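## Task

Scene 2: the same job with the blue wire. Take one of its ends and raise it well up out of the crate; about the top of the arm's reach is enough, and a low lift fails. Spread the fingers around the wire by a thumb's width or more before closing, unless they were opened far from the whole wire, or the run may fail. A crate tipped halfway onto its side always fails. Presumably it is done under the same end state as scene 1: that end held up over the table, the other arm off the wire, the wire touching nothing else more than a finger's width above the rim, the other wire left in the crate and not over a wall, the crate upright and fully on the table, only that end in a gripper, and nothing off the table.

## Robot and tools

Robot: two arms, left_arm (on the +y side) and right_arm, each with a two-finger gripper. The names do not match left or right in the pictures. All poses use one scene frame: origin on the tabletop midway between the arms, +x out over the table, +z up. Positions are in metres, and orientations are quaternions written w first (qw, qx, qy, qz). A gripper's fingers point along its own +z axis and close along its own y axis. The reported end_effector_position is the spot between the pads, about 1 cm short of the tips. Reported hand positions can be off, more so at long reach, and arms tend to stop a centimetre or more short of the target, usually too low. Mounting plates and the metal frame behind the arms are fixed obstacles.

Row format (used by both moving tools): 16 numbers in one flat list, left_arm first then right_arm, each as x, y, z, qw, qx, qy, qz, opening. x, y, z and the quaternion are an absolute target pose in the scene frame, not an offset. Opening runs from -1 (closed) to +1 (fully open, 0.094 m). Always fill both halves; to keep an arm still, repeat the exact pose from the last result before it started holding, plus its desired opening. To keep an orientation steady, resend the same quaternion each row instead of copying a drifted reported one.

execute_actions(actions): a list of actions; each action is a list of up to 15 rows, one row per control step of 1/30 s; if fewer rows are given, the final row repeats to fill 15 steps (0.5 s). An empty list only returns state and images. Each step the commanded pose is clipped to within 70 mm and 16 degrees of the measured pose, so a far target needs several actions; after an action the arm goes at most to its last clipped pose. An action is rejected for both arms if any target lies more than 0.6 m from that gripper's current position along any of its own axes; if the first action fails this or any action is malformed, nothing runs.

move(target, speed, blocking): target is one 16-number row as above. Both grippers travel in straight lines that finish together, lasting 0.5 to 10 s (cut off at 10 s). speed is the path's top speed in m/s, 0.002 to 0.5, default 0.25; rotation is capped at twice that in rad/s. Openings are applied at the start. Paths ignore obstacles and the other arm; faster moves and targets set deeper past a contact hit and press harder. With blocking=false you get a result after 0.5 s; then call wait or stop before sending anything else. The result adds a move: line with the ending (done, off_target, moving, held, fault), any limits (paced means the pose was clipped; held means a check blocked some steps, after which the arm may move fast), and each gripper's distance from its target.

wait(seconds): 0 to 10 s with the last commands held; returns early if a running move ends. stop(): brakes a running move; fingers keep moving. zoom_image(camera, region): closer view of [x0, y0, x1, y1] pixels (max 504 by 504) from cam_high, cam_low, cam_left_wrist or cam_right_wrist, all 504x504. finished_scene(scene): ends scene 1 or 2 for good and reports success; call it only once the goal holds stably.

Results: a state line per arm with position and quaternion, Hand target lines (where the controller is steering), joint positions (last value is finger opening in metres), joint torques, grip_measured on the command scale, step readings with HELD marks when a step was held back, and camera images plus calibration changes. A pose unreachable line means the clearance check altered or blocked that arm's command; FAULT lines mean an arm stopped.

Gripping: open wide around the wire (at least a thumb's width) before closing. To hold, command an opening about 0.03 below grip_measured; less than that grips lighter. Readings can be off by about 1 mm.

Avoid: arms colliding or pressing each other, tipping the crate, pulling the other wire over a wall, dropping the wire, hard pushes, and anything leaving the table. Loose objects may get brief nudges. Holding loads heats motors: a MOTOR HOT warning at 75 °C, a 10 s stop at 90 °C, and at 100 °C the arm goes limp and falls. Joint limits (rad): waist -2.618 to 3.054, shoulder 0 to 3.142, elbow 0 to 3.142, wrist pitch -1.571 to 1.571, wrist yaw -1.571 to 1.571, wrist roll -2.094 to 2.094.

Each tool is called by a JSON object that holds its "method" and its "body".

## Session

{"method": "execute_actions", "body": {"actions": []}}

Scene clock: 0.00 s.
left_arm: end_effector_position=(+0.1715, -0.0832, +0.1396) grip_measured=+1.000 end_effector_quat_wxyz=(-0.000, +0.856, +0.474, +0.206) | right_arm: end_effector_position=(+0.3512, -0.1053, +0.2705) grip_measured=+1.000 end_effector_quat_wxyz=(+0.124, +0.378, +0.918, +0.003)
Joint positions: left_arm=[-1.373  2.771  1.998 -1.14  -0.478  0.725  0.094] | right_arm=[ 0.835  2.458  2.141 -1.281  0.403  1.544  0.094]
Joint velocities: left_arm=[ 0.012 -0.012  0.002  0.022  0.022  0.037  0.   ] | right_arm=[-0.012 -0.012  0.002 -0.095 -0.007 -0.037  0.   ]
Joint torques (N m, as the arm reports them, + toward a larger angle): no reading
Motor temperatures (°C, as the motors report them): left_arm=[20 22 22 21 22 20] | right_arm=[22 22 20 24 24 21]
Hand target (left_arm): +0.172, -0.085, +0.141; +0.003, +0.856, +0.475, +0.206
Hand target (right_arm): +0.352, -0.105, +0.276; +0.130, +0.377, +0.917, +0.006
camera_calibration (this result's frames):
cam_left_wrist: T_world_to_cam=[[-0.892603, 0.362353, -0.268253, 0.219441], [0.0952167, 0.733097, 0.673426, -0.00393109], [0.440673, 0.575561, -0.688866, 0.192209], [0, 0, 0, 1]] pos_world=[0.111547, -0.187261, 0.193919]
cam_right_wrist: T_world_to_cam=[[-0.484551, -0.874363, 0.0264592, 0.0680809], [-0.864043, 0.483115, 0.141526, 0.372513], [-0.136528, 0.0457145, -0.989581, 0.443687], [0, 0, 0, 1]] pos_world=[0.415432, -0.140722, 0.384543]

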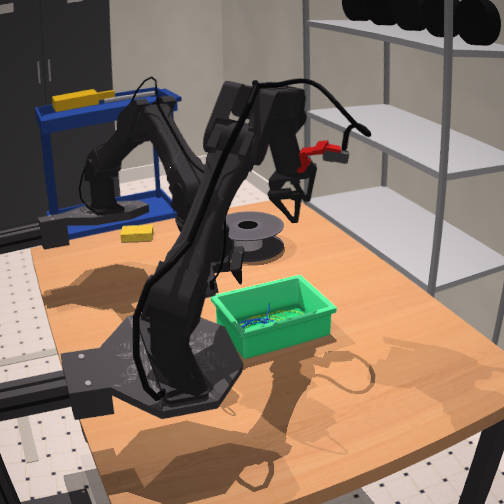

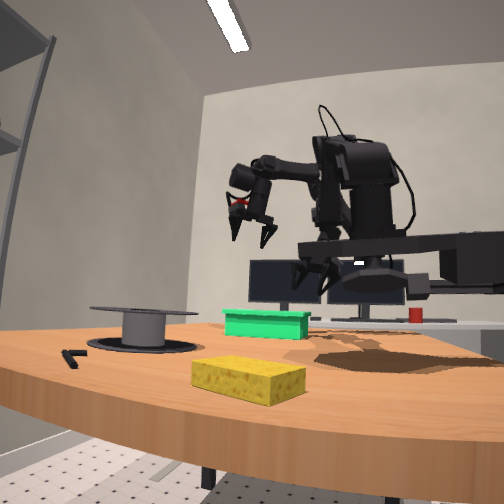

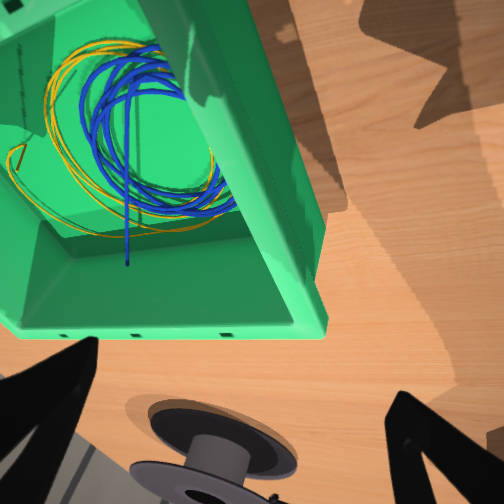

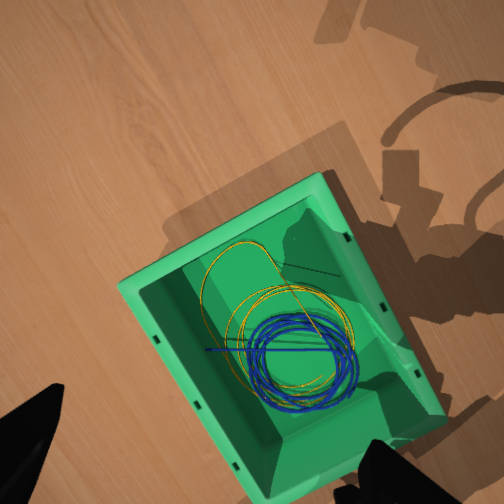

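{"method": "move", "body": {"target": [0.12,0.25,0.3,0,0.6,0.8,0.1,1,0.33,-0.09,0.26,0.124,0.378,0.918,0.003,-0.3], "speed": 0.35}}

{"method": "move", "body": {"target": [0.12,0.25,0.3,0,0.6,0.8,0.1,1,0.3,-0.065,0.12,0,-0.508,0.862,0,-0.3], "speed": 0.4}}

Scene clock: 5.10 s.
left_arm: end_effector_position=(+0.1209, +0.2443, +0.3003) grip_measured=+1.000 end_effector_quat_wxyz=(+0.004, +0.604, +0.791, +0.101) | right_arm: end_effector_position=(+0.3350, -0.0932, +0.2572) grip_measured=-0.298 end_effector_quat_wxyz=(+0.122, +0.381, +0.917, +0.000)
Joint positions: left_arm=[-1.133  1.297  0.877 -1.421 -0.313  0.153  0.094] | right_arm=[ 0.872  2.458  2.076 -1.239  0.401  1.591  0.033]
Joint velocities: left_arm=[-0.002 -0.017 -0.002 -0.051  0.022 -0.095  0.   ] | right_arm=[ 0.017  0.002 -0.002 -0.037  0.007  0.007  0.001]
Joint torques (N m, as the arm reports them, + toward a larger angle): left_arm=[ 0.04 -3.21  4.89 -0.18 -0.01 -0.09] | right_arm=[  2.94 -15.38   4.28   0.52   0.18   0.07]
Motor temperatures (°C, as the motors report them): left_arm=[20 23 23 21 22 20] | right_arm=[22 24 21 24 24 21]
Hand target (left_arm): +0.119, +0.250, +0.300; +0.001, +0.597, +0.796, +0.100
Hand target (right_arm): +0.330, -0.090, +0.260; +0.124, +0.378, +0.918, +0.003
Off the commanded pose (left_arm): 0.006 m, 1 deg.
Off the commanded pose (right_arm): 0.007 m, 1 deg.
move: done
camera_calibration (this result's frames):
cam_left_wrist: T_world_to_cam=[[-0.872287, -0.451365, -0.18811, 0.270946], [-0.480677, 0.720815, 0.499375, -0.22257], [-0.0898076, 0.526018, -0.845718, 0.259973], [0, 0, 0, 1]] pos_world=[0.152706, 0.145977, 0.381977]
cam_right_wrist: T_world_to_cam=[[-0.49, -0.871173, 0.030948, 0.0722185], [-0.860278, 0.488996, 0.144238, 0.353195], [-0.14079, 0.0440527, -0.989059, 0.428907], [0, 0, 0, 1]] pos_world=[0.399619, -0.128691, 0.371035]

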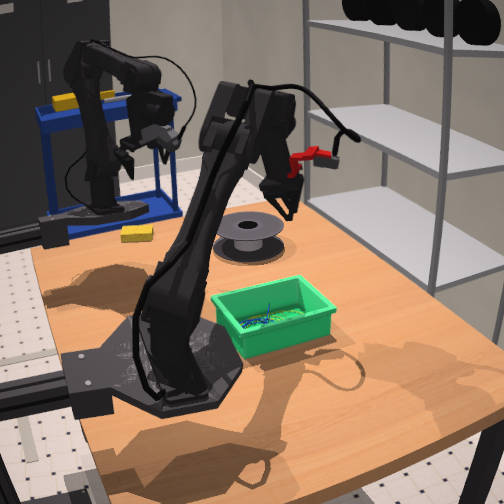

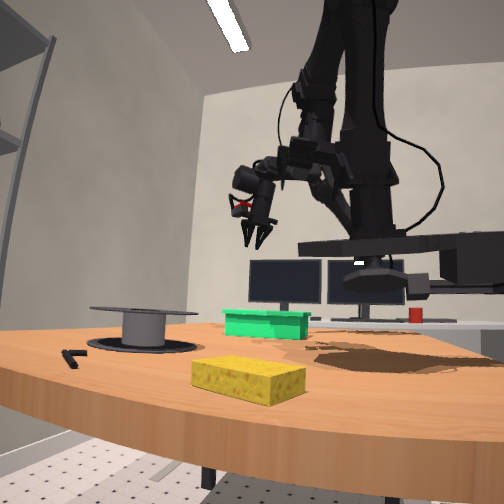

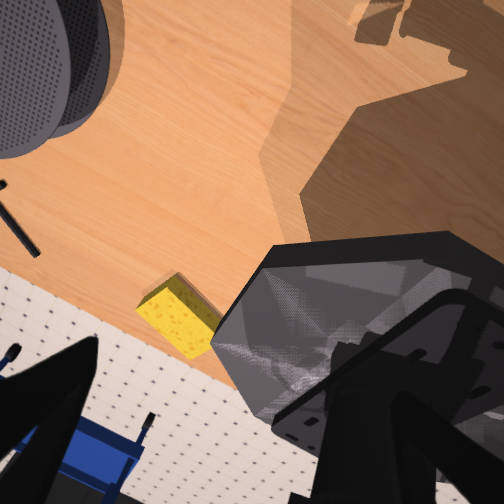

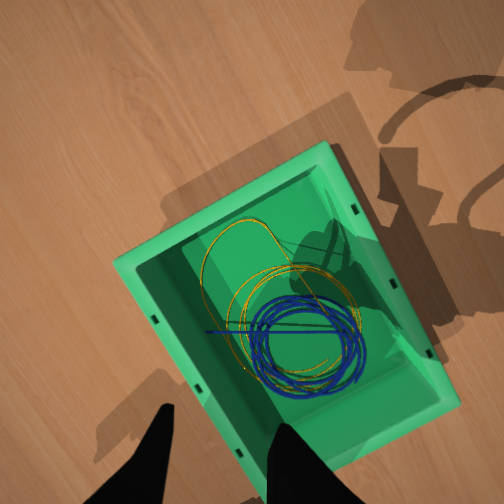

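Scene clock: 8.10 s.
left_arm: end_effector_position=(+0.1214, +0.2451, +0.3001) grip_measured=+1.000 end_effector_quat_wxyz=(+0.003, +0.601, +0.793, +0.101) | right_arm: end_effector_position=(+0.2907, -0.0719, +0.1161) grip_measured=-0.298 end_effector_quat_wxyz=(-0.008, -0.509, +0.861, -0.009)
Joint positions: left_arm=[-1.127  1.297  0.877 -1.422 -0.313  0.153  0.094] | right_arm=[ 0.84   2.641  1.854 -0.939  0.189 -0.267  0.033]
Joint velocities: left_arm=[ 0.017  0.002 -0.032  0.051 -0.037 -0.051  0.   ] | right_arm=[-0.002  0.002 -0.002 -0.037 -0.007 -0.037 -0.   ]
Joint torques (N m, as the arm reports them, + toward a larger angle): left_arm=[ 0.24 -2.77  5.28 -0.18 -0.06 -0.03] | right_arm=[  1.56 -14.52   6.8    0.25  -0.13  -0.02]
Motor temperatures (°C, as the motors report them): left_arm=[20 23 23 21 22 20] | right_arm=[22 24 21 24 24 21]
Hand target (left_arm): +0.120, +0.250, +0.300; +0.000, +0.597, +0.796, +0.100
Hand target (right_arm): +0.298, -0.067, +0.120; +0.001, -0.508, +0.861, +0.000
Off the commanded pose (left_arm): 0.005 m, 1 deg.
Off the commanded pose (right_arm): 0.012 m, 1 deg.
move: off_target (right_arm)
camera_calibration (this result's frames):
cam_left_wrist: T_world_to_cam=[[-0.869443, -0.457435, -0.186605, 0.272429], [-0.484782, 0.717209, 0.500597, -0.221759], [-0.0951558, 0.525703, -0.845329, 0.26006], [0, 0, 0, 1]] pos_world=[0.154103, 0.146952, 0.381685]
cam_right_wrist: T_world_to_cam=[[0.975195, -0.212885, 0.0606102, -0.308658], [-0.219151, -0.890163, 0.399478, 0.00979335], [-0.03109, -0.402852, -0.914737, 0.20952], [0, 0, 0, 1]] pos_world=[0.309662, 0.0274144, 0.206451]

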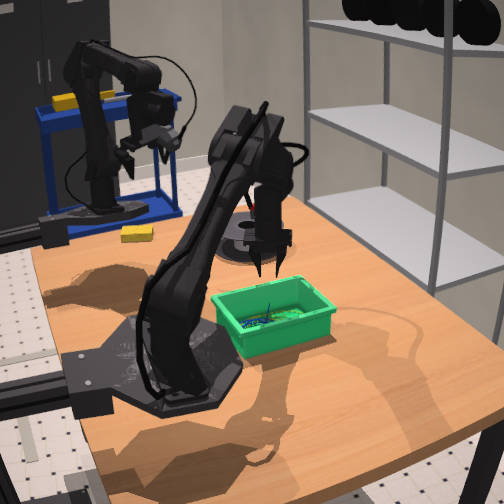

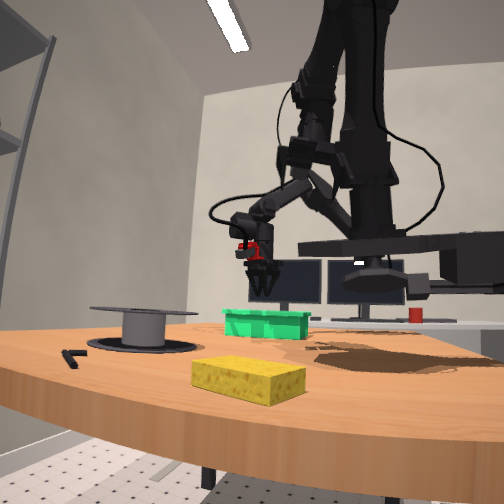

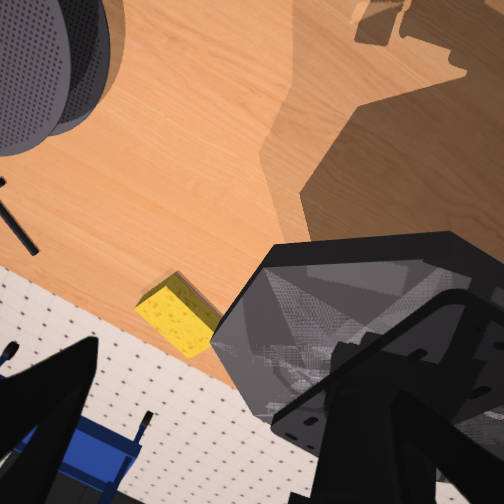

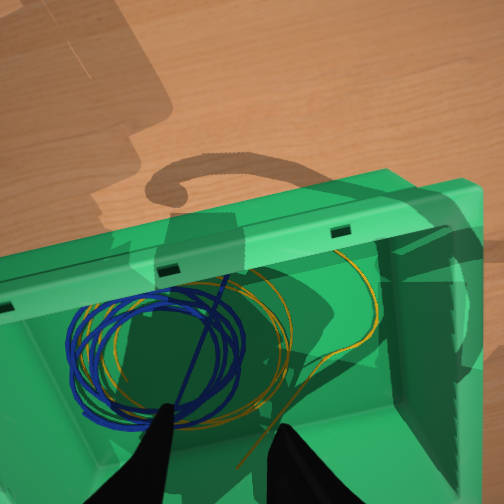

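{"method": "move", "body": {"target": [0.12,0.25,0.3,0,0.6,0.8,0.1,1,0.298,-0.066,0.072,0,-0.508,0.862,0,-0.3], "speed": 0.08}}

Scene clock: 11.93 s.
left_arm: end_effector_position=(+0.1214, +0.2451, +0.3001) grip_measured=+1.000 end_effector_quat_wxyz=(+0.003, +0.601, +0.793, +0.101) | right_arm: end_effector_position=(+0.2954, -0.0685, +0.0725) grip_measured=-0.298 end_effector_quat_wxyz=(-0.004, -0.507, +0.862, -0.006)
Joint positions: left_arm=[-1.127  1.297  0.877 -1.422 -0.313  0.153  0.094] | right_arm=[ 0.82   2.737  1.854 -0.831  0.189 -0.284  0.033]
Joint velocities: left_arm=[-0.017  0.012  0.002 -0.022 -0.007 -0.037  0.   ] | right_arm=[-0.007  0.012  0.002 -0.022 -0.022  0.066 -0.001]
Joint torques (N m, as the arm reports them, + toward a larger angle): left_arm=[ 0.29 -2.9   5.25 -0.2  -0.04 -0.09] | right_arm=[  1.87 -15.29   4.94   0.39  -0.11  -0.06]
Motor temperatures (°C, as the motors report them): left_arm=[20 23 23 21 22 20] | right_arm=[22 25 21 24 24 21]
Hand target (left_arm): +0.120, +0.250, +0.300; +0.000, +0.597, +0.796, +0.100
Hand target (right_arm): +0.297, -0.067, +0.072; -0.000, -0.508, +0.862, +0.000
Off the commanded pose (left_arm): 0.005 m, 1 deg.
Off the commanded pose (right_arm): 0.004 m, 1 deg.
move: done
camera_calibration (this result's frames):
cam_left_wrist: T_world_to_cam=[[-0.869443, -0.457435, -0.186605, 0.272429], [-0.484782, 0.717209, 0.500597, -0.221759], [-0.0951558, 0.525703, -0.845329, 0.26006], [0, 0, 0, 1]] pos_world=[0.154103, 0.146952, 0.381685]
cam_right_wrist: T_world_to_cam=[[0.973902, -0.218156, 0.0626271, -0.310012], [-0.225061, -0.892541, 0.390791, 0.0335675], [-0.0293564, -0.394687, -0.918346, 0.171429], [0, 0, 0, 1]] pos_world=[0.314509, 0.02999, 0.163728]

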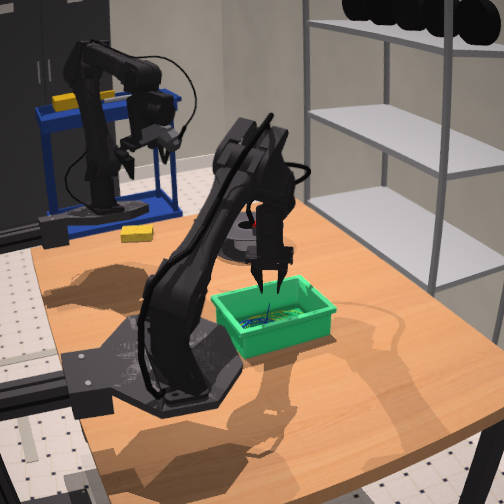

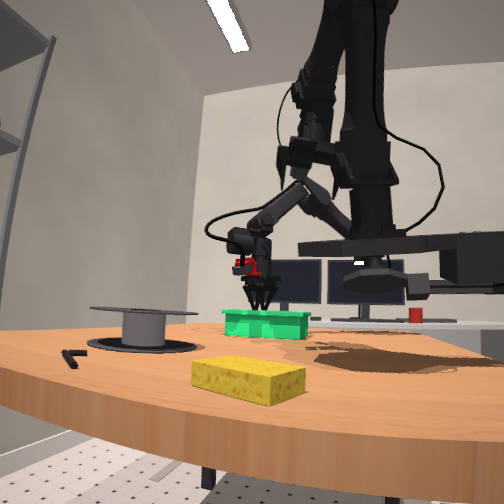

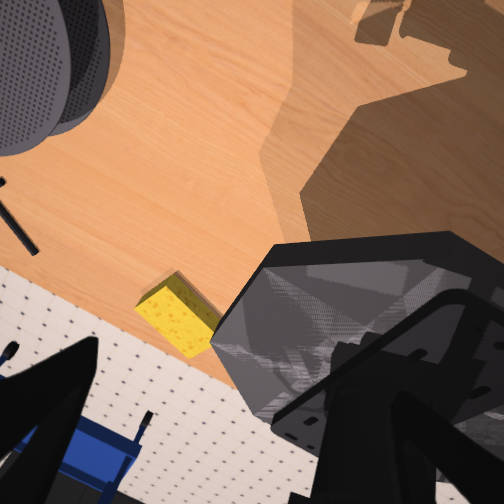

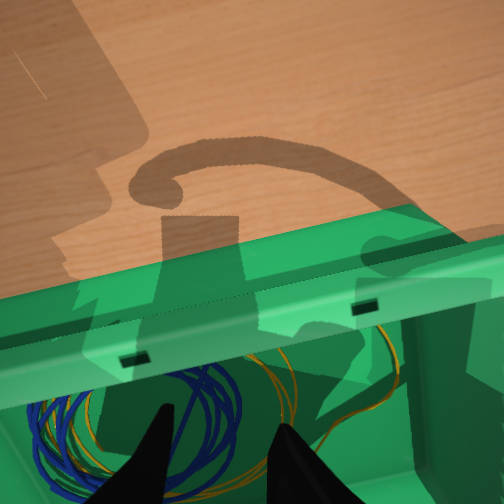

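{"method": "move", "body": {"target": [0.12,0.25,0.3,0,0.6,0.8,0.1,1,0.291,-0.066,0.042,0,-0.508,0.862,0,-0.3], "speed": 0.05}}

{"method": "zoom_image", "body": {"camera": "cam_high", "region": [220, 260, 320, 350]}}

Scene clock: 15.23 s.
left_arm: end_effector_position=(+0.1214, +0.2451, +0.3001) grip_measured=+1.000 end_effector_quat_wxyz=(+0.003, +0.601, +0.793, +0.101) | right_arm: end_effector_position=(+0.2919, -0.0656, +0.0472) grip_measured=-0.298 end_effector_quat_wxyz=(+0.000, -0.507, +0.862, -0.005)
Joint positions: left_arm=[-1.127  1.297  0.877 -1.422 -0.313  0.153  0.094] | right_arm=[ 0.82   2.784  1.834 -0.754  0.189 -0.287  0.033]
Joint velocities: left_arm=[-0.007 -0.022  0.012  0.007 -0.081 -0.037  0.   ] | right_arm=[-0.002 -0.007 -0.002  0.022 -0.037 -0.051 -0.001]
Joint torques (N m, as the arm reports them, + toward a larger angle): left_arm=[ 0.28 -2.71  5.28 -0.23 -0.01 -0.05] | right_arm=[  1.66 -14.88   3.75   0.53  -0.09  -0.01]
Motor temperatures (°C, as the motors report them): left_arm=[20 23 23 21 22 20] | right_arm=[22 26 21 24 24 21]
Hand target (left_arm): +0.120, +0.250, +0.300; +0.000, +0.597, +0.796, +0.100
Hand target (right_arm): +0.290, -0.066, +0.042; -0.000, -0.508, +0.862, -0.000
Off the commanded pose (left_arm): 0.005 m, 1 deg.
Off the commanded pose (right_arm): 0.005 m, 1 deg.
move: done
camera_calibration (this result's frames):
cam_left_wrist: T_world_to_cam=[[-0.869443, -0.457435, -0.186605, 0.272429], [-0.484782, 0.717209, 0.500597, -0.221759], [-0.0951558, 0.525703, -0.845329, 0.26006], [0, 0, 0, 1]] pos_world=[0.154103, 0.146952, 0.381685]
cam_right_wrist: T_world_to_cam=[[0.973663, -0.217842, 0.0672767, -0.304448], [-0.226786, -0.895048, 0.384001, 0.0458471], [-0.0234354, -0.389144, -0.920879, 0.148055], [0, 0, 0, 1]] pos_world=[0.310297, 0.0323289, 0.139218]

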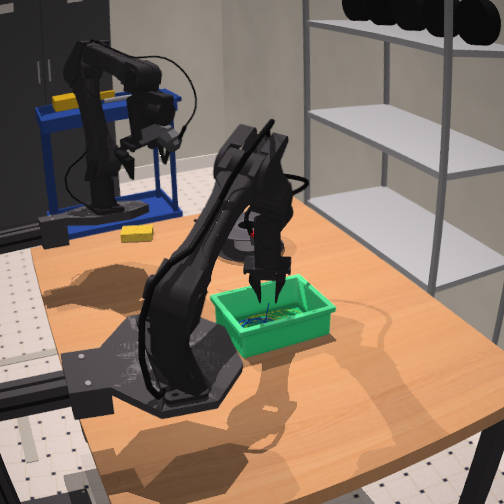

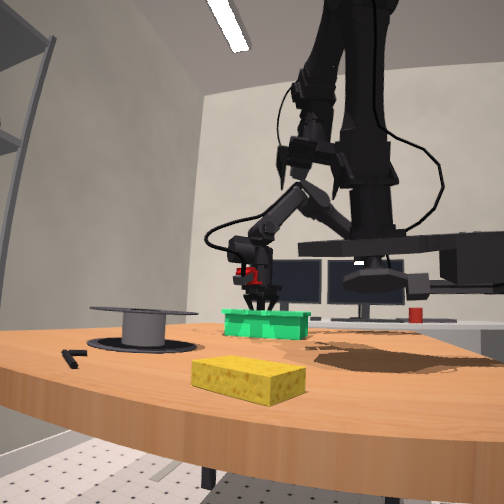

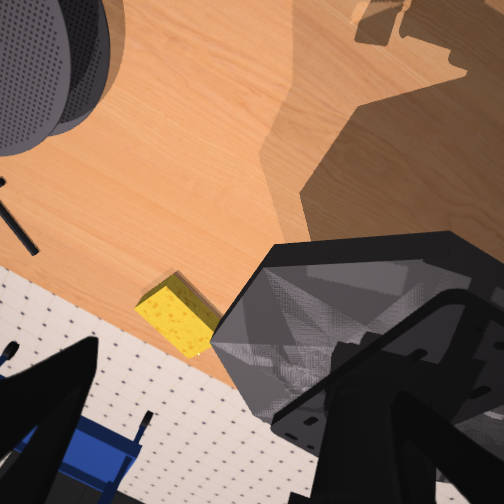

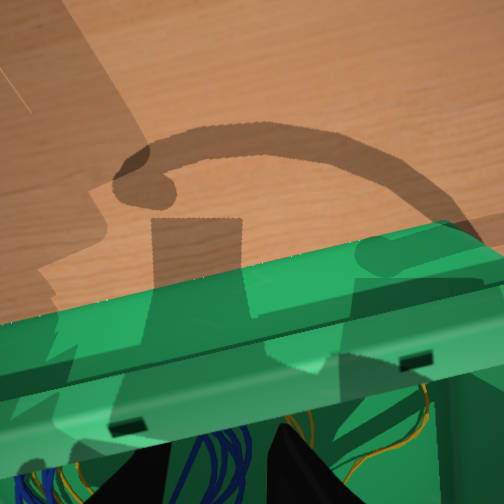

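Region (220, 260, 320, 350) of cam_high's 504x504 image, scaled by 5.040, with more detail than that image has; it fills the top 454 rows of this view, and the rest is white.

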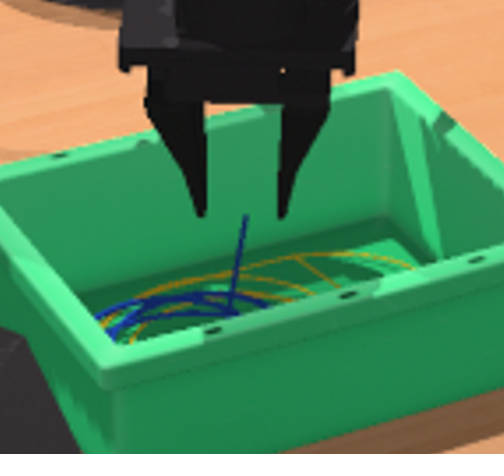

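{"method": "move", "body": {"target": [0.12,0.25,0.3,0,0.6,0.8,0.1,1,0.287,-0.073,0.03,0,-0.508,0.862,0,-0.3], "speed": 0.04}}

{"method": "zoom_image", "body": {"camera": "cam_high", "region": [220, 260, 320, 350]}}

Scene clock: 18.43 s.
left_arm: end_effector_position=(+0.1214, +0.2451, +0.3001) grip_measured=+1.000 end_effector_quat_wxyz=(+0.003, +0.601, +0.793, +0.101) | right_arm: end_effector_position=(+0.2905, -0.0702, +0.0361) grip_measured=-0.298 end_effector_quat_wxyz=(+0.006, -0.506, +0.863, -0.003)
Joint positions: left_arm=[-1.127  1.297  0.877 -1.422 -0.313  0.153  0.094] | right_arm=[ 0.809  2.784  1.783 -0.69   0.189 -0.296  0.033]
Joint velocities: left_arm=[-0.007 -0.027  0.002  0.007  0.007 -0.022  0.   ] | right_arm=[-0.017 -0.022 -0.017  0.051 -0.037 -0.051  0.001]
Joint torques (N m, as the arm reports them, + toward a larger angle): left_arm=[ 0.21 -2.99  5.21 -0.22 -0.04 -0.02] | right_arm=[  1.77 -14.63   3.53   0.45  -0.08  -0.03]
Motor temperatures (°C, as the motors report them): left_arm=[20 23 23 21 22 20] | right_arm=[22 27 21 24 24 21]
Hand target (left_arm): +0.120, +0.250, +0.300; +0.000, +0.597, +0.796, +0.100
Hand target (right_arm): +0.286, -0.073, +0.030; -0.000, -0.508, +0.862, +0.000
Off the commanded pose (left_arm): 0.005 m, 1 deg.
Off the commanded pose (right_arm): 0.008 m, 1 deg.
move: done
camera_calibration (this result's frames):
cam_left_wrist: T_world_to_cam=[[-0.869443, -0.457435, -0.186605, 0.272429], [-0.484782, 0.717209, 0.500597, -0.221759], [-0.0951558, 0.525703, -0.845329, 0.26006], [0, 0, 0, 1]] pos_world=[0.154103, 0.146952, 0.381685]
cam_right_wrist: T_world_to_cam=[[0.97241, -0.221728, 0.0724912, -0.303536], [-0.23259, -0.897703, 0.374206, 0.0475067], [-0.0178965, -0.380743, -0.924508, 0.135115], [0, 0, 0, 1]] pos_world=[0.308629, 0.0267885, 0.129141]

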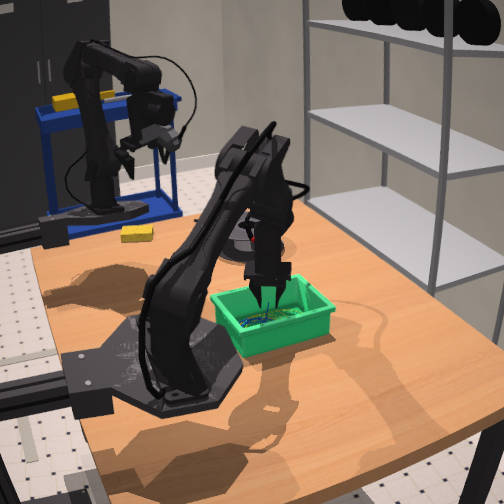

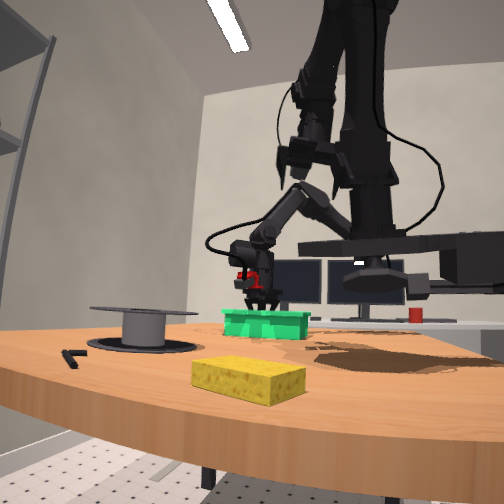

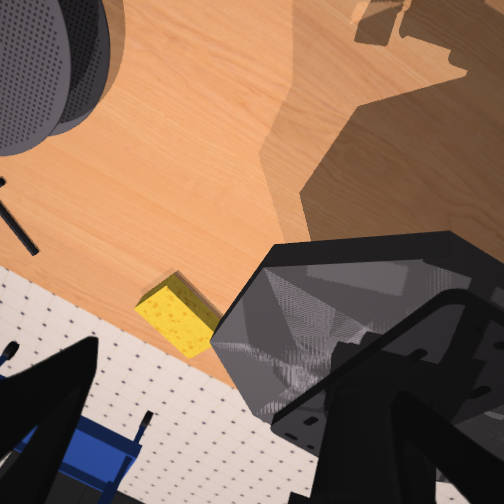

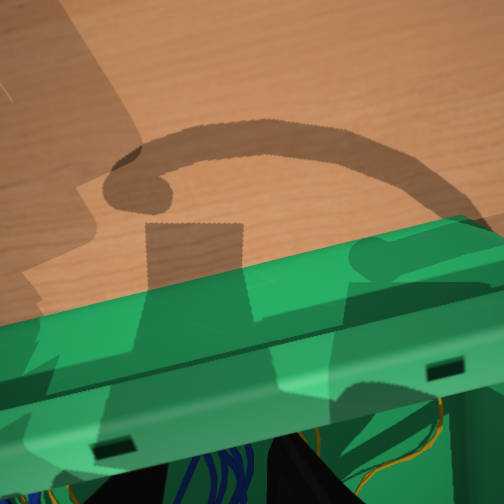

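Region (220, 260, 320, 350) of cam_high's 504x504 image, scaled by 5.040, with more detail than that image has; it fills the top 454 rows of this view, and the rest is white.

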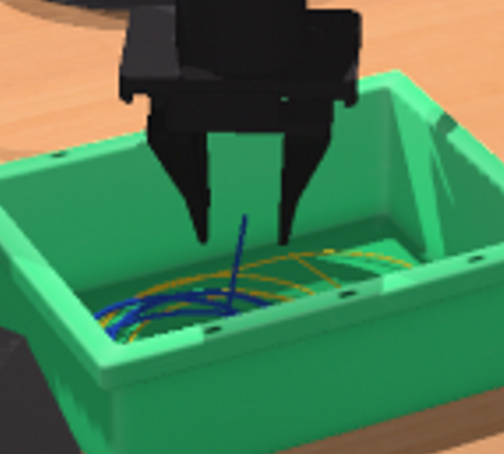

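{"method": "move", "body": {"target": [0.12,0.25,0.3,0,0.6,0.8,0.1,1,0.287,-0.073,0.024,0,-0.508,0.862,0,-0.3], "speed": 0.04}}

{"method": "move", "body": {"target": [0.12,0.25,0.3,0,0.6,0.8,0.1,1,0.287,-0.073,0.024,0,-0.508,0.862,0,-1]}}

{"method": "move", "body": {"target": [0.12,0.25,0.3,0,0.6,0.8,0.1,1,0.29,-0.09,0.17,0,-0.508,0.862,0,-1], "speed": 0.1}}

Scene clock: 21.50 s.
left_arm: end_effector_position=(+0.1214, +0.2452, +0.3001) grip_measured=+1.000 end_effector_quat_wxyz=(+0.003, +0.601, +0.793, +0.101) | right_arm: end_effector_position=(+0.2882, -0.0709, +0.0301) grip_measured=-0.298 end_effector_quat_wxyz=(+0.002, -0.508, +0.861, -0.004)
Joint positions: left_arm=[-1.127  1.297  0.877 -1.422 -0.313  0.153  0.094] | right_arm=[ 0.809  2.798  1.783 -0.683  0.189 -0.299  0.033]
Joint velocities: left_arm=[ 0.002 -0.017 -0.007 -0.051  0.007  0.11   0.   ] | right_arm=[-0.002 -0.017  0.002  0.037 -0.022  0.007  0.001]
Joint torques (N m, as the arm reports them, + toward a larger angle): left_arm=[ 0.22 -2.91  5.23 -0.26 -0.05  0.02] | right_arm=[  1.58 -14.52   3.64   0.52  -0.09  -0.06]
Motor temperatures (°C, as the motors report them): left_arm=[20 23 23 21 22 20] | right_arm=[22 27 21 24 24 21]
Hand target (left_arm): +0.120, +0.250, +0.300; -0.000, +0.597, +0.796, +0.100
Hand target (right_arm): +0.287, -0.073, +0.024; -0.000, -0.508, +0.861, +0.000
Off the commanded pose (left_arm): 0.005 m, 1 deg.
Off the commanded pose (right_arm): 0.007 m, 1 deg.
move: done
camera_calibration (this result's frames):
cam_left_wrist: T_world_to_cam=[[-0.869497, -0.457328, -0.186619, 0.27242], [-0.484665, 0.717063, 0.500921, -0.221917], [-0.0952676, 0.525996, -0.845134, 0.259903], [0, 0, 0, 1]] pos_world=[0.154073, 0.147005, 0.381655]
cam_right_wrist: T_world_to_cam=[[0.973811, -0.216771, 0.0685814, -0.300917], [-0.226405, -0.89691, 0.379859, 0.0467015], [-0.020831, -0.385438, -0.922499, 0.129638], [0, 0, 0, 1]] pos_world=[0.30631, 0.0266245, 0.122488]

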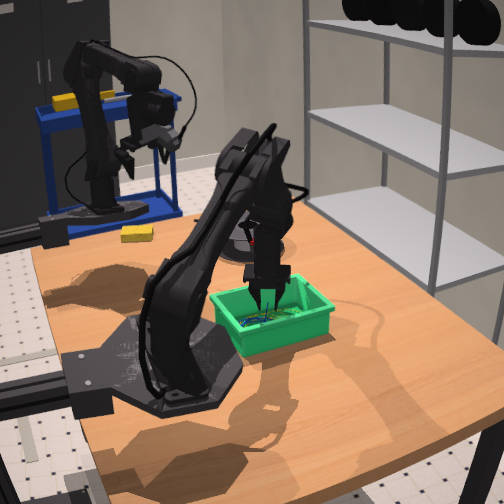

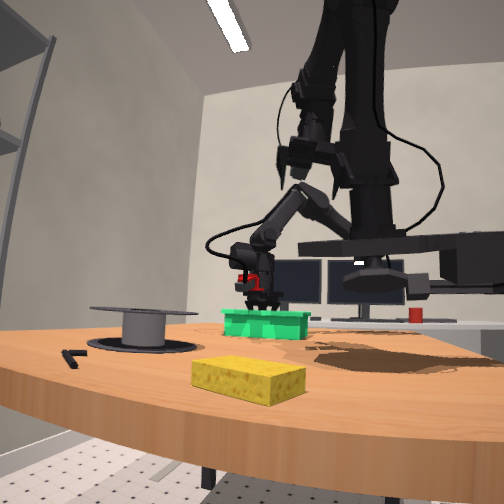

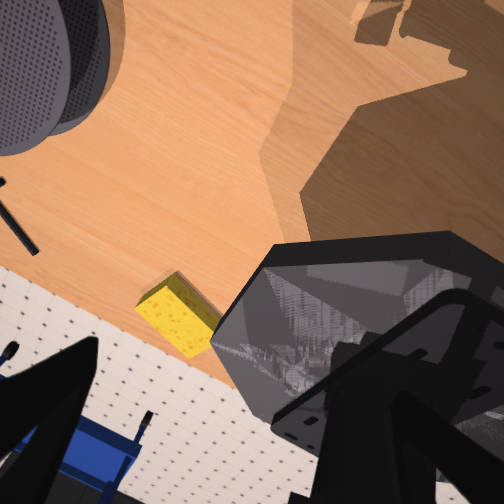

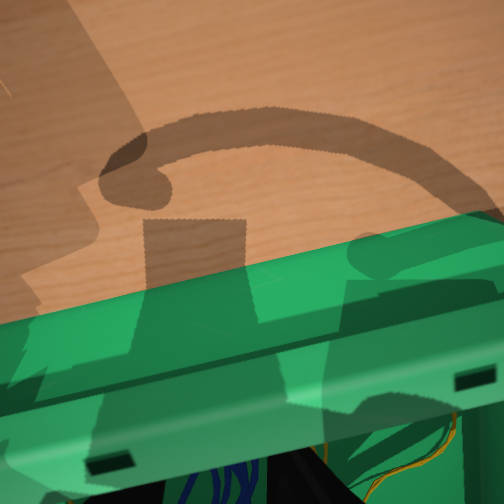

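Scene clock: 22.20 s.
left_arm: end_effector_position=(+0.1214, +0.2452, +0.3001) grip_measured=+1.000 end_effector_quat_wxyz=(+0.003, +0.601, +0.793, +0.101) | right_arm: end_effector_position=(+0.2893, -0.0699, +0.0301) grip_measured=-0.983 end_effector_quat_wxyz=(+0.005, -0.507, +0.862, -0.003)
Joint positions: left_arm=[-1.127  1.297  0.877 -1.422 -0.313  0.153  0.094] | right_arm=[ 0.809  2.798  1.783 -0.677  0.189 -0.299  0.001]
Joint velocities: left_arm=[-0.017 -0.002  0.002  0.007  0.022 -0.022  0.   ] | right_arm=[-0.012  0.007  0.007 -0.066  0.037 -0.037  0.   ]
Joint torques (N m, as the arm reports them, + toward a larger angle): left_arm=[ 0.02 -2.7   5.2  -0.18 -0.02 -0.03] | right_arm=[  1.58 -14.48   3.87   0.42  -0.07  -0.04]
Motor temperatures (°C, as the motors report them): left_arm=[20 23 23 21 22 20] | right_arm=[22 27 21 24 24 21]
Hand target (left_arm): +0.120, +0.250, +0.300; -0.000, +0.597, +0.796, +0.100
Hand target (right_arm): +0.287, -0.073, +0.024; -0.000, -0.508, +0.862, +0.000
Off the commanded pose (left_arm): 0.005 m, 1 deg.
Off the commanded pose (right_arm): 0.007 m, 1 deg.
move: done
camera_calibration (this result's frames):
cam_left_wrist: T_world_to_cam=[[-0.869497, -0.457328, -0.186619, 0.27242], [-0.484665, 0.717063, 0.500921, -0.221917], [-0.0952676, 0.525996, -0.845134, 0.259903], [0, 0, 0, 1]] pos_world=[0.154073, 0.147005, 0.381655]
cam_right_wrist: T_world_to_cam=[[0.973269, -0.218129, 0.071885, -0.301781], [-0.22902, -0.898234, 0.375134, 0.0486805], [-0.0172583, -0.38157, -0.924179, 0.129355], [0, 0, 0, 1]] pos_world=[0.307096, 0.0272573, 0.122979]

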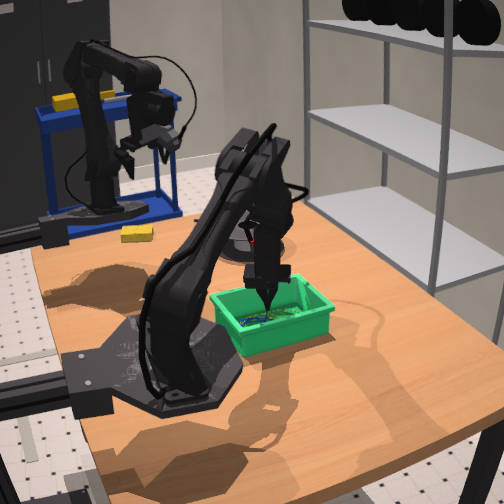

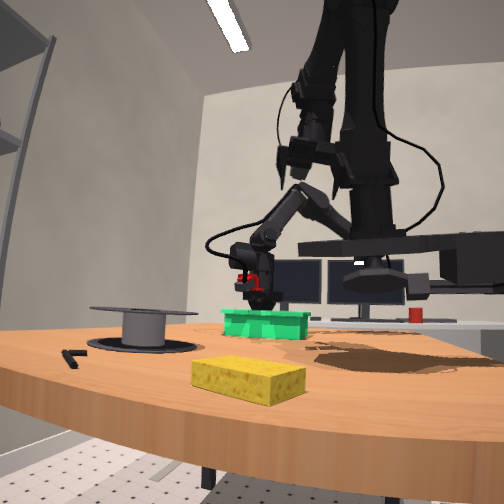

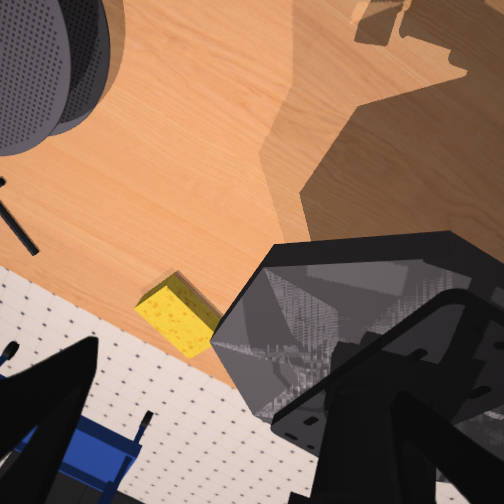

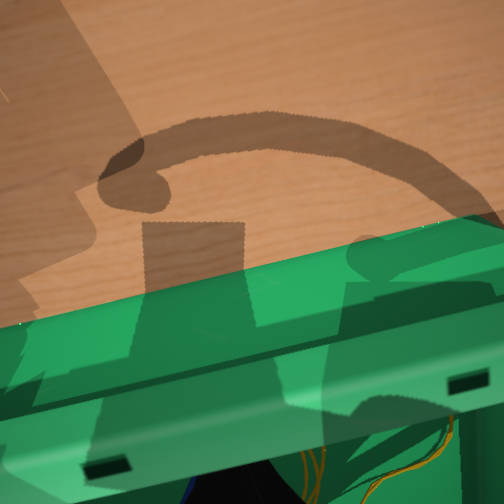

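Scene clock: 24.13 s.
left_arm: end_effector_position=(+0.1214, +0.2452, +0.3001) grip_measured=+1.000 end_effector_quat_wxyz=(+0.003, +0.601, +0.793, +0.101) | right_arm: end_effector_position=(+0.2895, -0.1011, +0.1542) grip_measured=-0.983 end_effector_quat_wxyz=(-0.018, -0.506, +0.862, -0.009)
Joint positions: left_arm=[-1.127  1.297  0.877 -1.422 -0.313  0.153  0.094] | right_arm=[ 0.809  2.509  1.783 -1.016  0.189 -0.286  0.001]
Joint velocities: left_arm=[-0.017 -0.002 -0.012 -0.007 -0.037  0.051  0.   ] | right_arm=[ 0.007 -0.007 -0.007 -0.066  0.037 -0.066  0.002]
Joint torques (N m, as the arm reports them, + toward a larger angle): left_arm=[ 0.09 -2.93  5.05 -0.17 -0.03 -0.02] | right_arm=[  3.26 -15.59   7.13   0.13  -0.15   0.12]
Motor temperatures (°C, as the motors report them): left_arm=[20 23 23 21 22 20] | right_arm=[22 28 21 24 24 21]
Hand target (left_arm): +0.120, +0.250, +0.300; -0.000, +0.597, +0.796, +0.100
Hand target (right_arm): +0.292, -0.088, +0.170; +0.000, -0.508, +0.861, +0.000
Off the commanded pose (left_arm): 0.005 m, 1 deg.
Off the commanded pose (right_arm): 0.019 m, 2 deg.
move: off_target (right_arm)
camera_calibration (this result's frames):
cam_left_wrist: T_world_to_cam=[[-0.869497, -0.457328, -0.186619, 0.27242], [-0.484665, 0.717063, 0.500921, -0.221917], [-0.0952676, 0.525996, -0.845134, 0.259903], [0, 0, 0, 1]] pos_world=[0.154073, 0.147005, 0.381655]
cam_right_wrist: T_world_to_cam=[[0.974449, -0.220032, 0.0451072, -0.314105], [-0.218716, -0.883857, 0.413473, -0.033328], [-0.0511089, -0.412774, -0.909399, 0.236494], [0, 0, 0, 1]] pos_world=[0.310877, -0.000951831, 0.243016]

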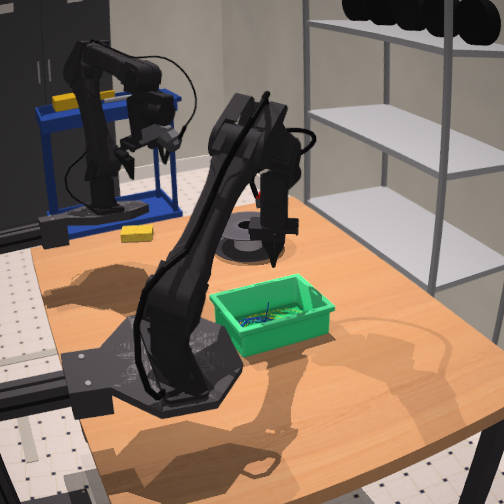

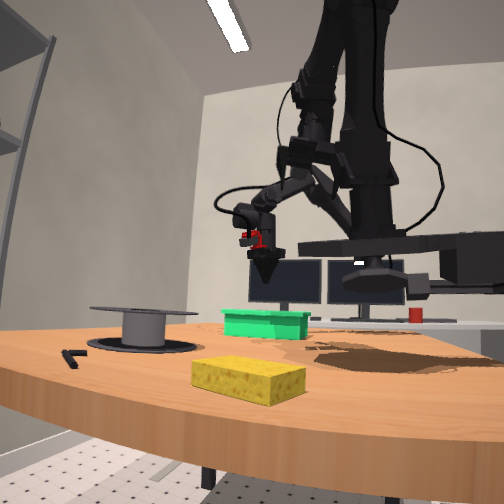

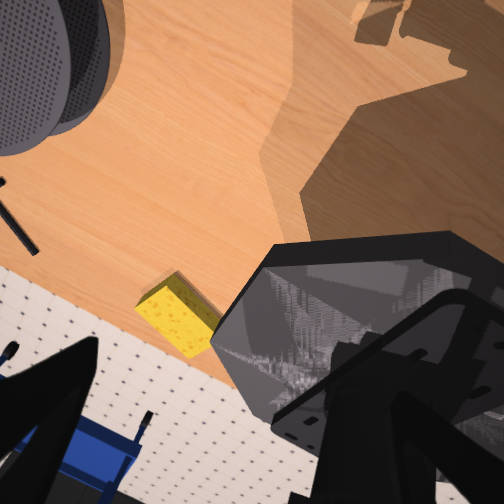

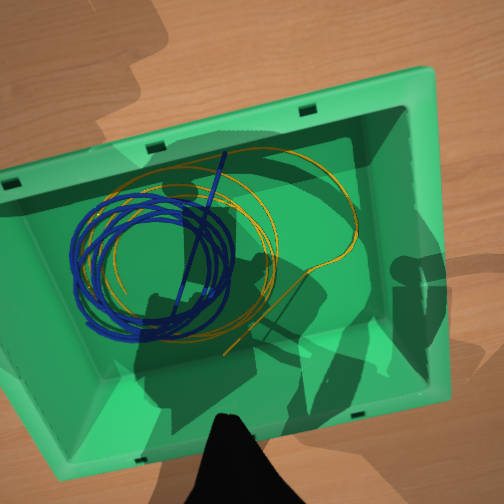

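{"method": "move", "body": {"target": [0.12,0.25,0.3,0,0.6,0.8,0.1,1,0.298,-0.056,0.06,0,-0.508,0.862,0,-0.35], "speed": 0.12}}

{"method": "move", "body": {"target": [0.12,0.25,0.3,0,0.6,0.8,0.1,1,0.296,-0.058,0.017,0,-0.508,0.862,0,-0.35], "speed": 0.05}}

{"method": "zoom_image", "body": {"camera": "cam_high", "region": [220, 260, 320, 350]}}

Scene clock: 30.37 s.
left_arm: end_effector_position=(+0.1214, +0.2452, +0.3001) grip_measured=+1.000 end_effector_quat_wxyz=(+0.003, +0.601, +0.793, +0.101) | right_arm: end_effector_position=(+0.2907, -0.0740, +0.0516) grip_measured=-0.352 end_effector_quat_wxyz=(-0.022, -0.506, +0.862, -0.010)
Joint positions: left_arm=[-1.127  1.297  0.877 -1.422 -0.313  0.153  0.094] | right_arm=[ 0.809  2.789  1.866 -0.826  0.189 -0.286  0.03 ]
Joint velocities: left_arm=[-0.002  0.007 -0.007  0.007  0.007 -0.081  0.   ] | right_arm=[ 0.007  0.007  0.017 -0.037 -0.022  0.037  0.001]
Joint torques (N m, as the arm reports them, + toward a larger angle): left_arm=[ 0.04 -2.57  5.37 -0.18 -0.06 -0.01] | right_arm=[  3.24 -15.45   6.87   0.36  -0.13   0.08]
Motor temperatures (°C, as the motors report them): left_arm=[20 22 23 21 22 20] | right_arm=[23 29 22 24 24 21]
Hand target (left_arm): +0.120, +0.250, +0.300; -0.000, +0.597, +0.796, +0.100
Hand target (right_arm): +0.297, -0.058, +0.060; +0.000, -0.507, +0.862, +0.000
Off the commanded pose (left_arm): 0.005 m, 1 deg.
Off the commanded pose (right_arm): 0.021 m, 3 deg.
move: off_target (right_arm)
camera_calibration (this result's frames):
cam_left_wrist: T_world_to_cam=[[-0.869497, -0.457328, -0.186619, 0.27242], [-0.484665, 0.717063, 0.500921, -0.221917], [-0.0952676, 0.525996, -0.845134, 0.259903], [0, 0, 0, 1]] pos_world=[0.154073, 0.147005, 0.381655]
cam_right_wrist: T_world_to_cam=[[0.974819, -0.219078, 0.041617, -0.304529], [-0.21612, -0.882182, 0.418386, 0.0324686], [-0.0549451, -0.416845, -0.907315, 0.155133], [0, 0, 0, 1]] pos_world=[0.312401, 0.0265942, 0.139844]

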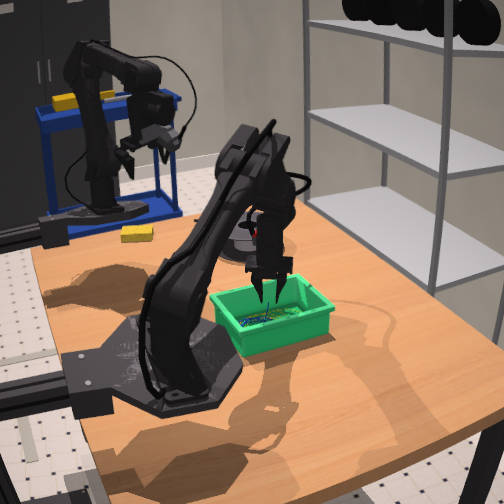

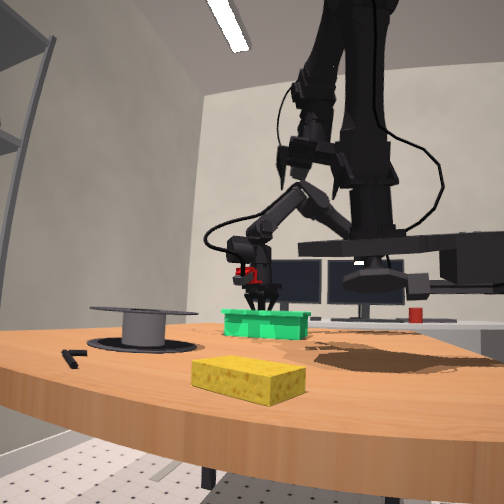

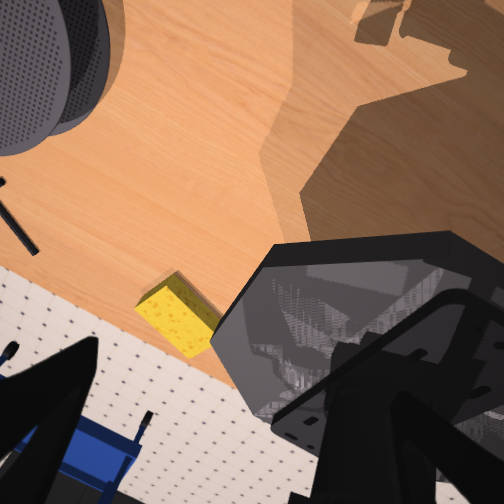

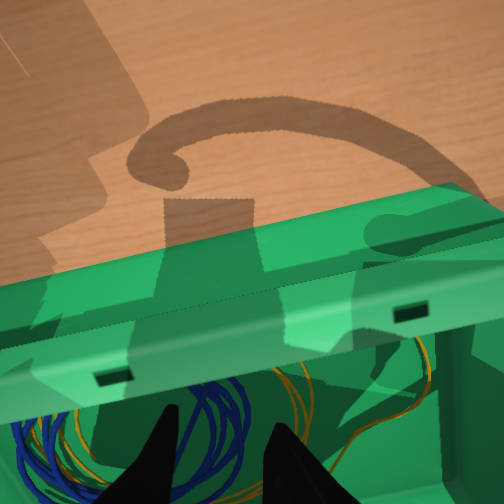

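Scene clock: 31.43 s.
left_arm: end_effector_position=(+0.1214, +0.2452, +0.3001) grip_measured=+1.000 end_effector_quat_wxyz=(+0.003, +0.601, +0.793, +0.101) | right_arm: end_effector_position=(+0.2844, -0.0707, +0.0146) grip_measured=-0.352 end_effector_quat_wxyz=(-0.021, -0.509, +0.861, -0.010)
Joint positions: left_arm=[-1.127  1.297  0.877 -1.422 -0.313  0.153  0.094] | right_arm=[ 0.809  2.873  1.866 -0.741  0.189 -0.292  0.03 ]
Joint velocities: left_arm=[ 0.002 -0.012 -0.002 -0.022  0.022  0.022  0.   ] | right_arm=[ 0.017  0.012  0.002 -0.022  0.007 -0.037 -0.001]
Joint torques (N m, as the arm reports them, + toward a larger angle): left_arm=[ 0.12 -2.74  5.3  -0.22 -0.04 -0.01] | right_arm=[  2.05 -14.77   6.86   0.47  -0.1   -0.03]
Motor temperatures (°C, as the motors report them): left_arm=[20 22 23 21 22 20] | right_arm=[23 29 22 24 24 21]
Hand target (left_arm): +0.120, +0.250, +0.300; -0.000, +0.597, +0.796, +0.100
Hand target (right_arm): +0.295, -0.059, +0.017; -0.000, -0.508, +0.862, -0.000
Off the commanded pose (left_arm): 0.005 m, 1 deg.
Off the commanded pose (right_arm): 0.017 m, 3 deg.
move: off_target (right_arm)
camera_calibration (this result's frames):
cam_left_wrist: T_world_to_cam=[[-0.869497, -0.457328, -0.186619, 0.27242], [-0.484665, 0.717063, 0.500921, -0.221917], [-0.0952676, 0.525996, -0.845134, 0.259903], [0, 0, 0, 1]] pos_world=[0.154073, 0.147005, 0.381655]
cam_right_wrist: T_world_to_cam=[[0.976177, -0.212921, 0.0417508, -0.296113], [-0.210643, -0.883826, 0.417709, 0.0478549], [-0.0520386, -0.416553, -0.907621, 0.121834], [0, 0, 0, 1]] pos_world=[0.305479, 0.029997, 0.102953]

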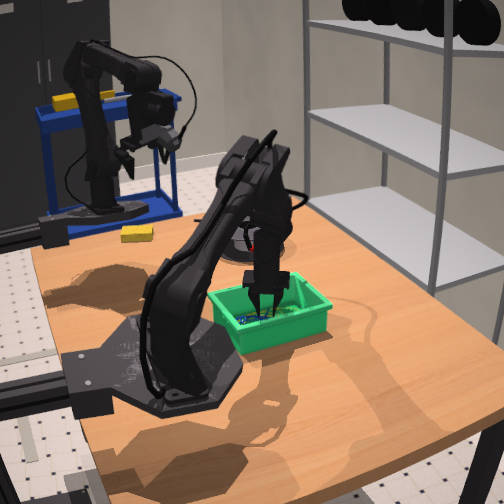

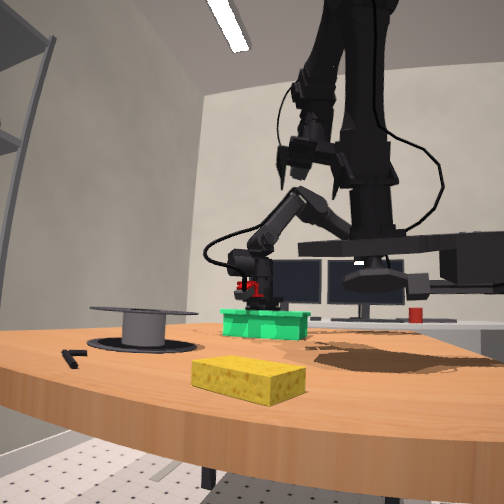

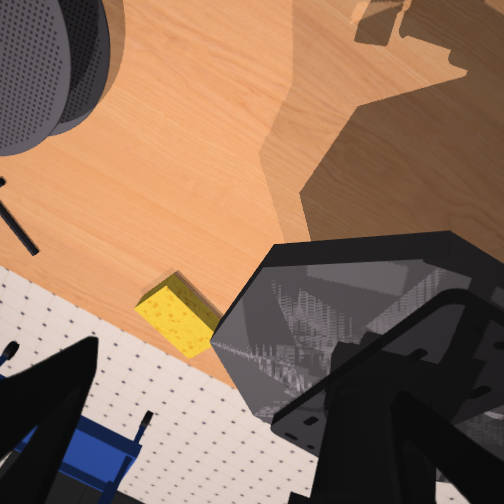

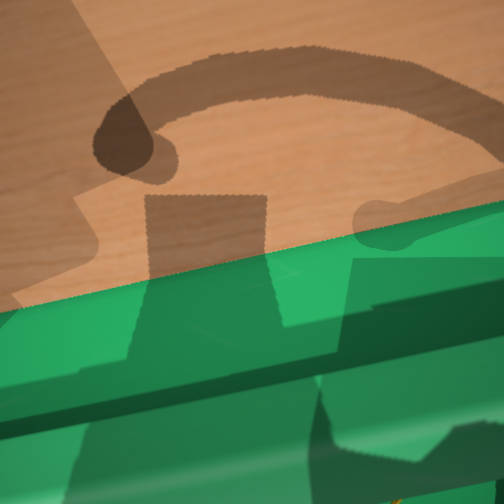

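Region (220, 260, 320, 350) of cam_high's 504x504 image, scaled by 5.040, with more detail than that image has; it fills the top 454 rows of this view, and the rest is white.

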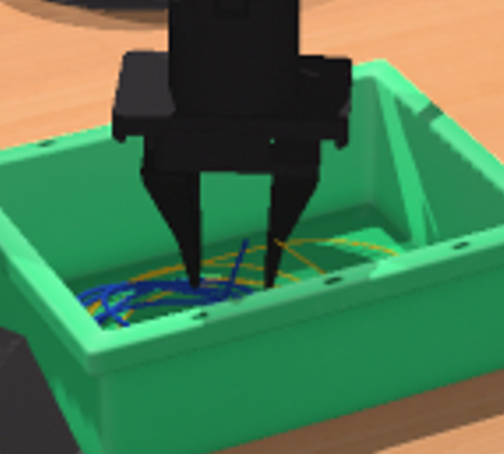

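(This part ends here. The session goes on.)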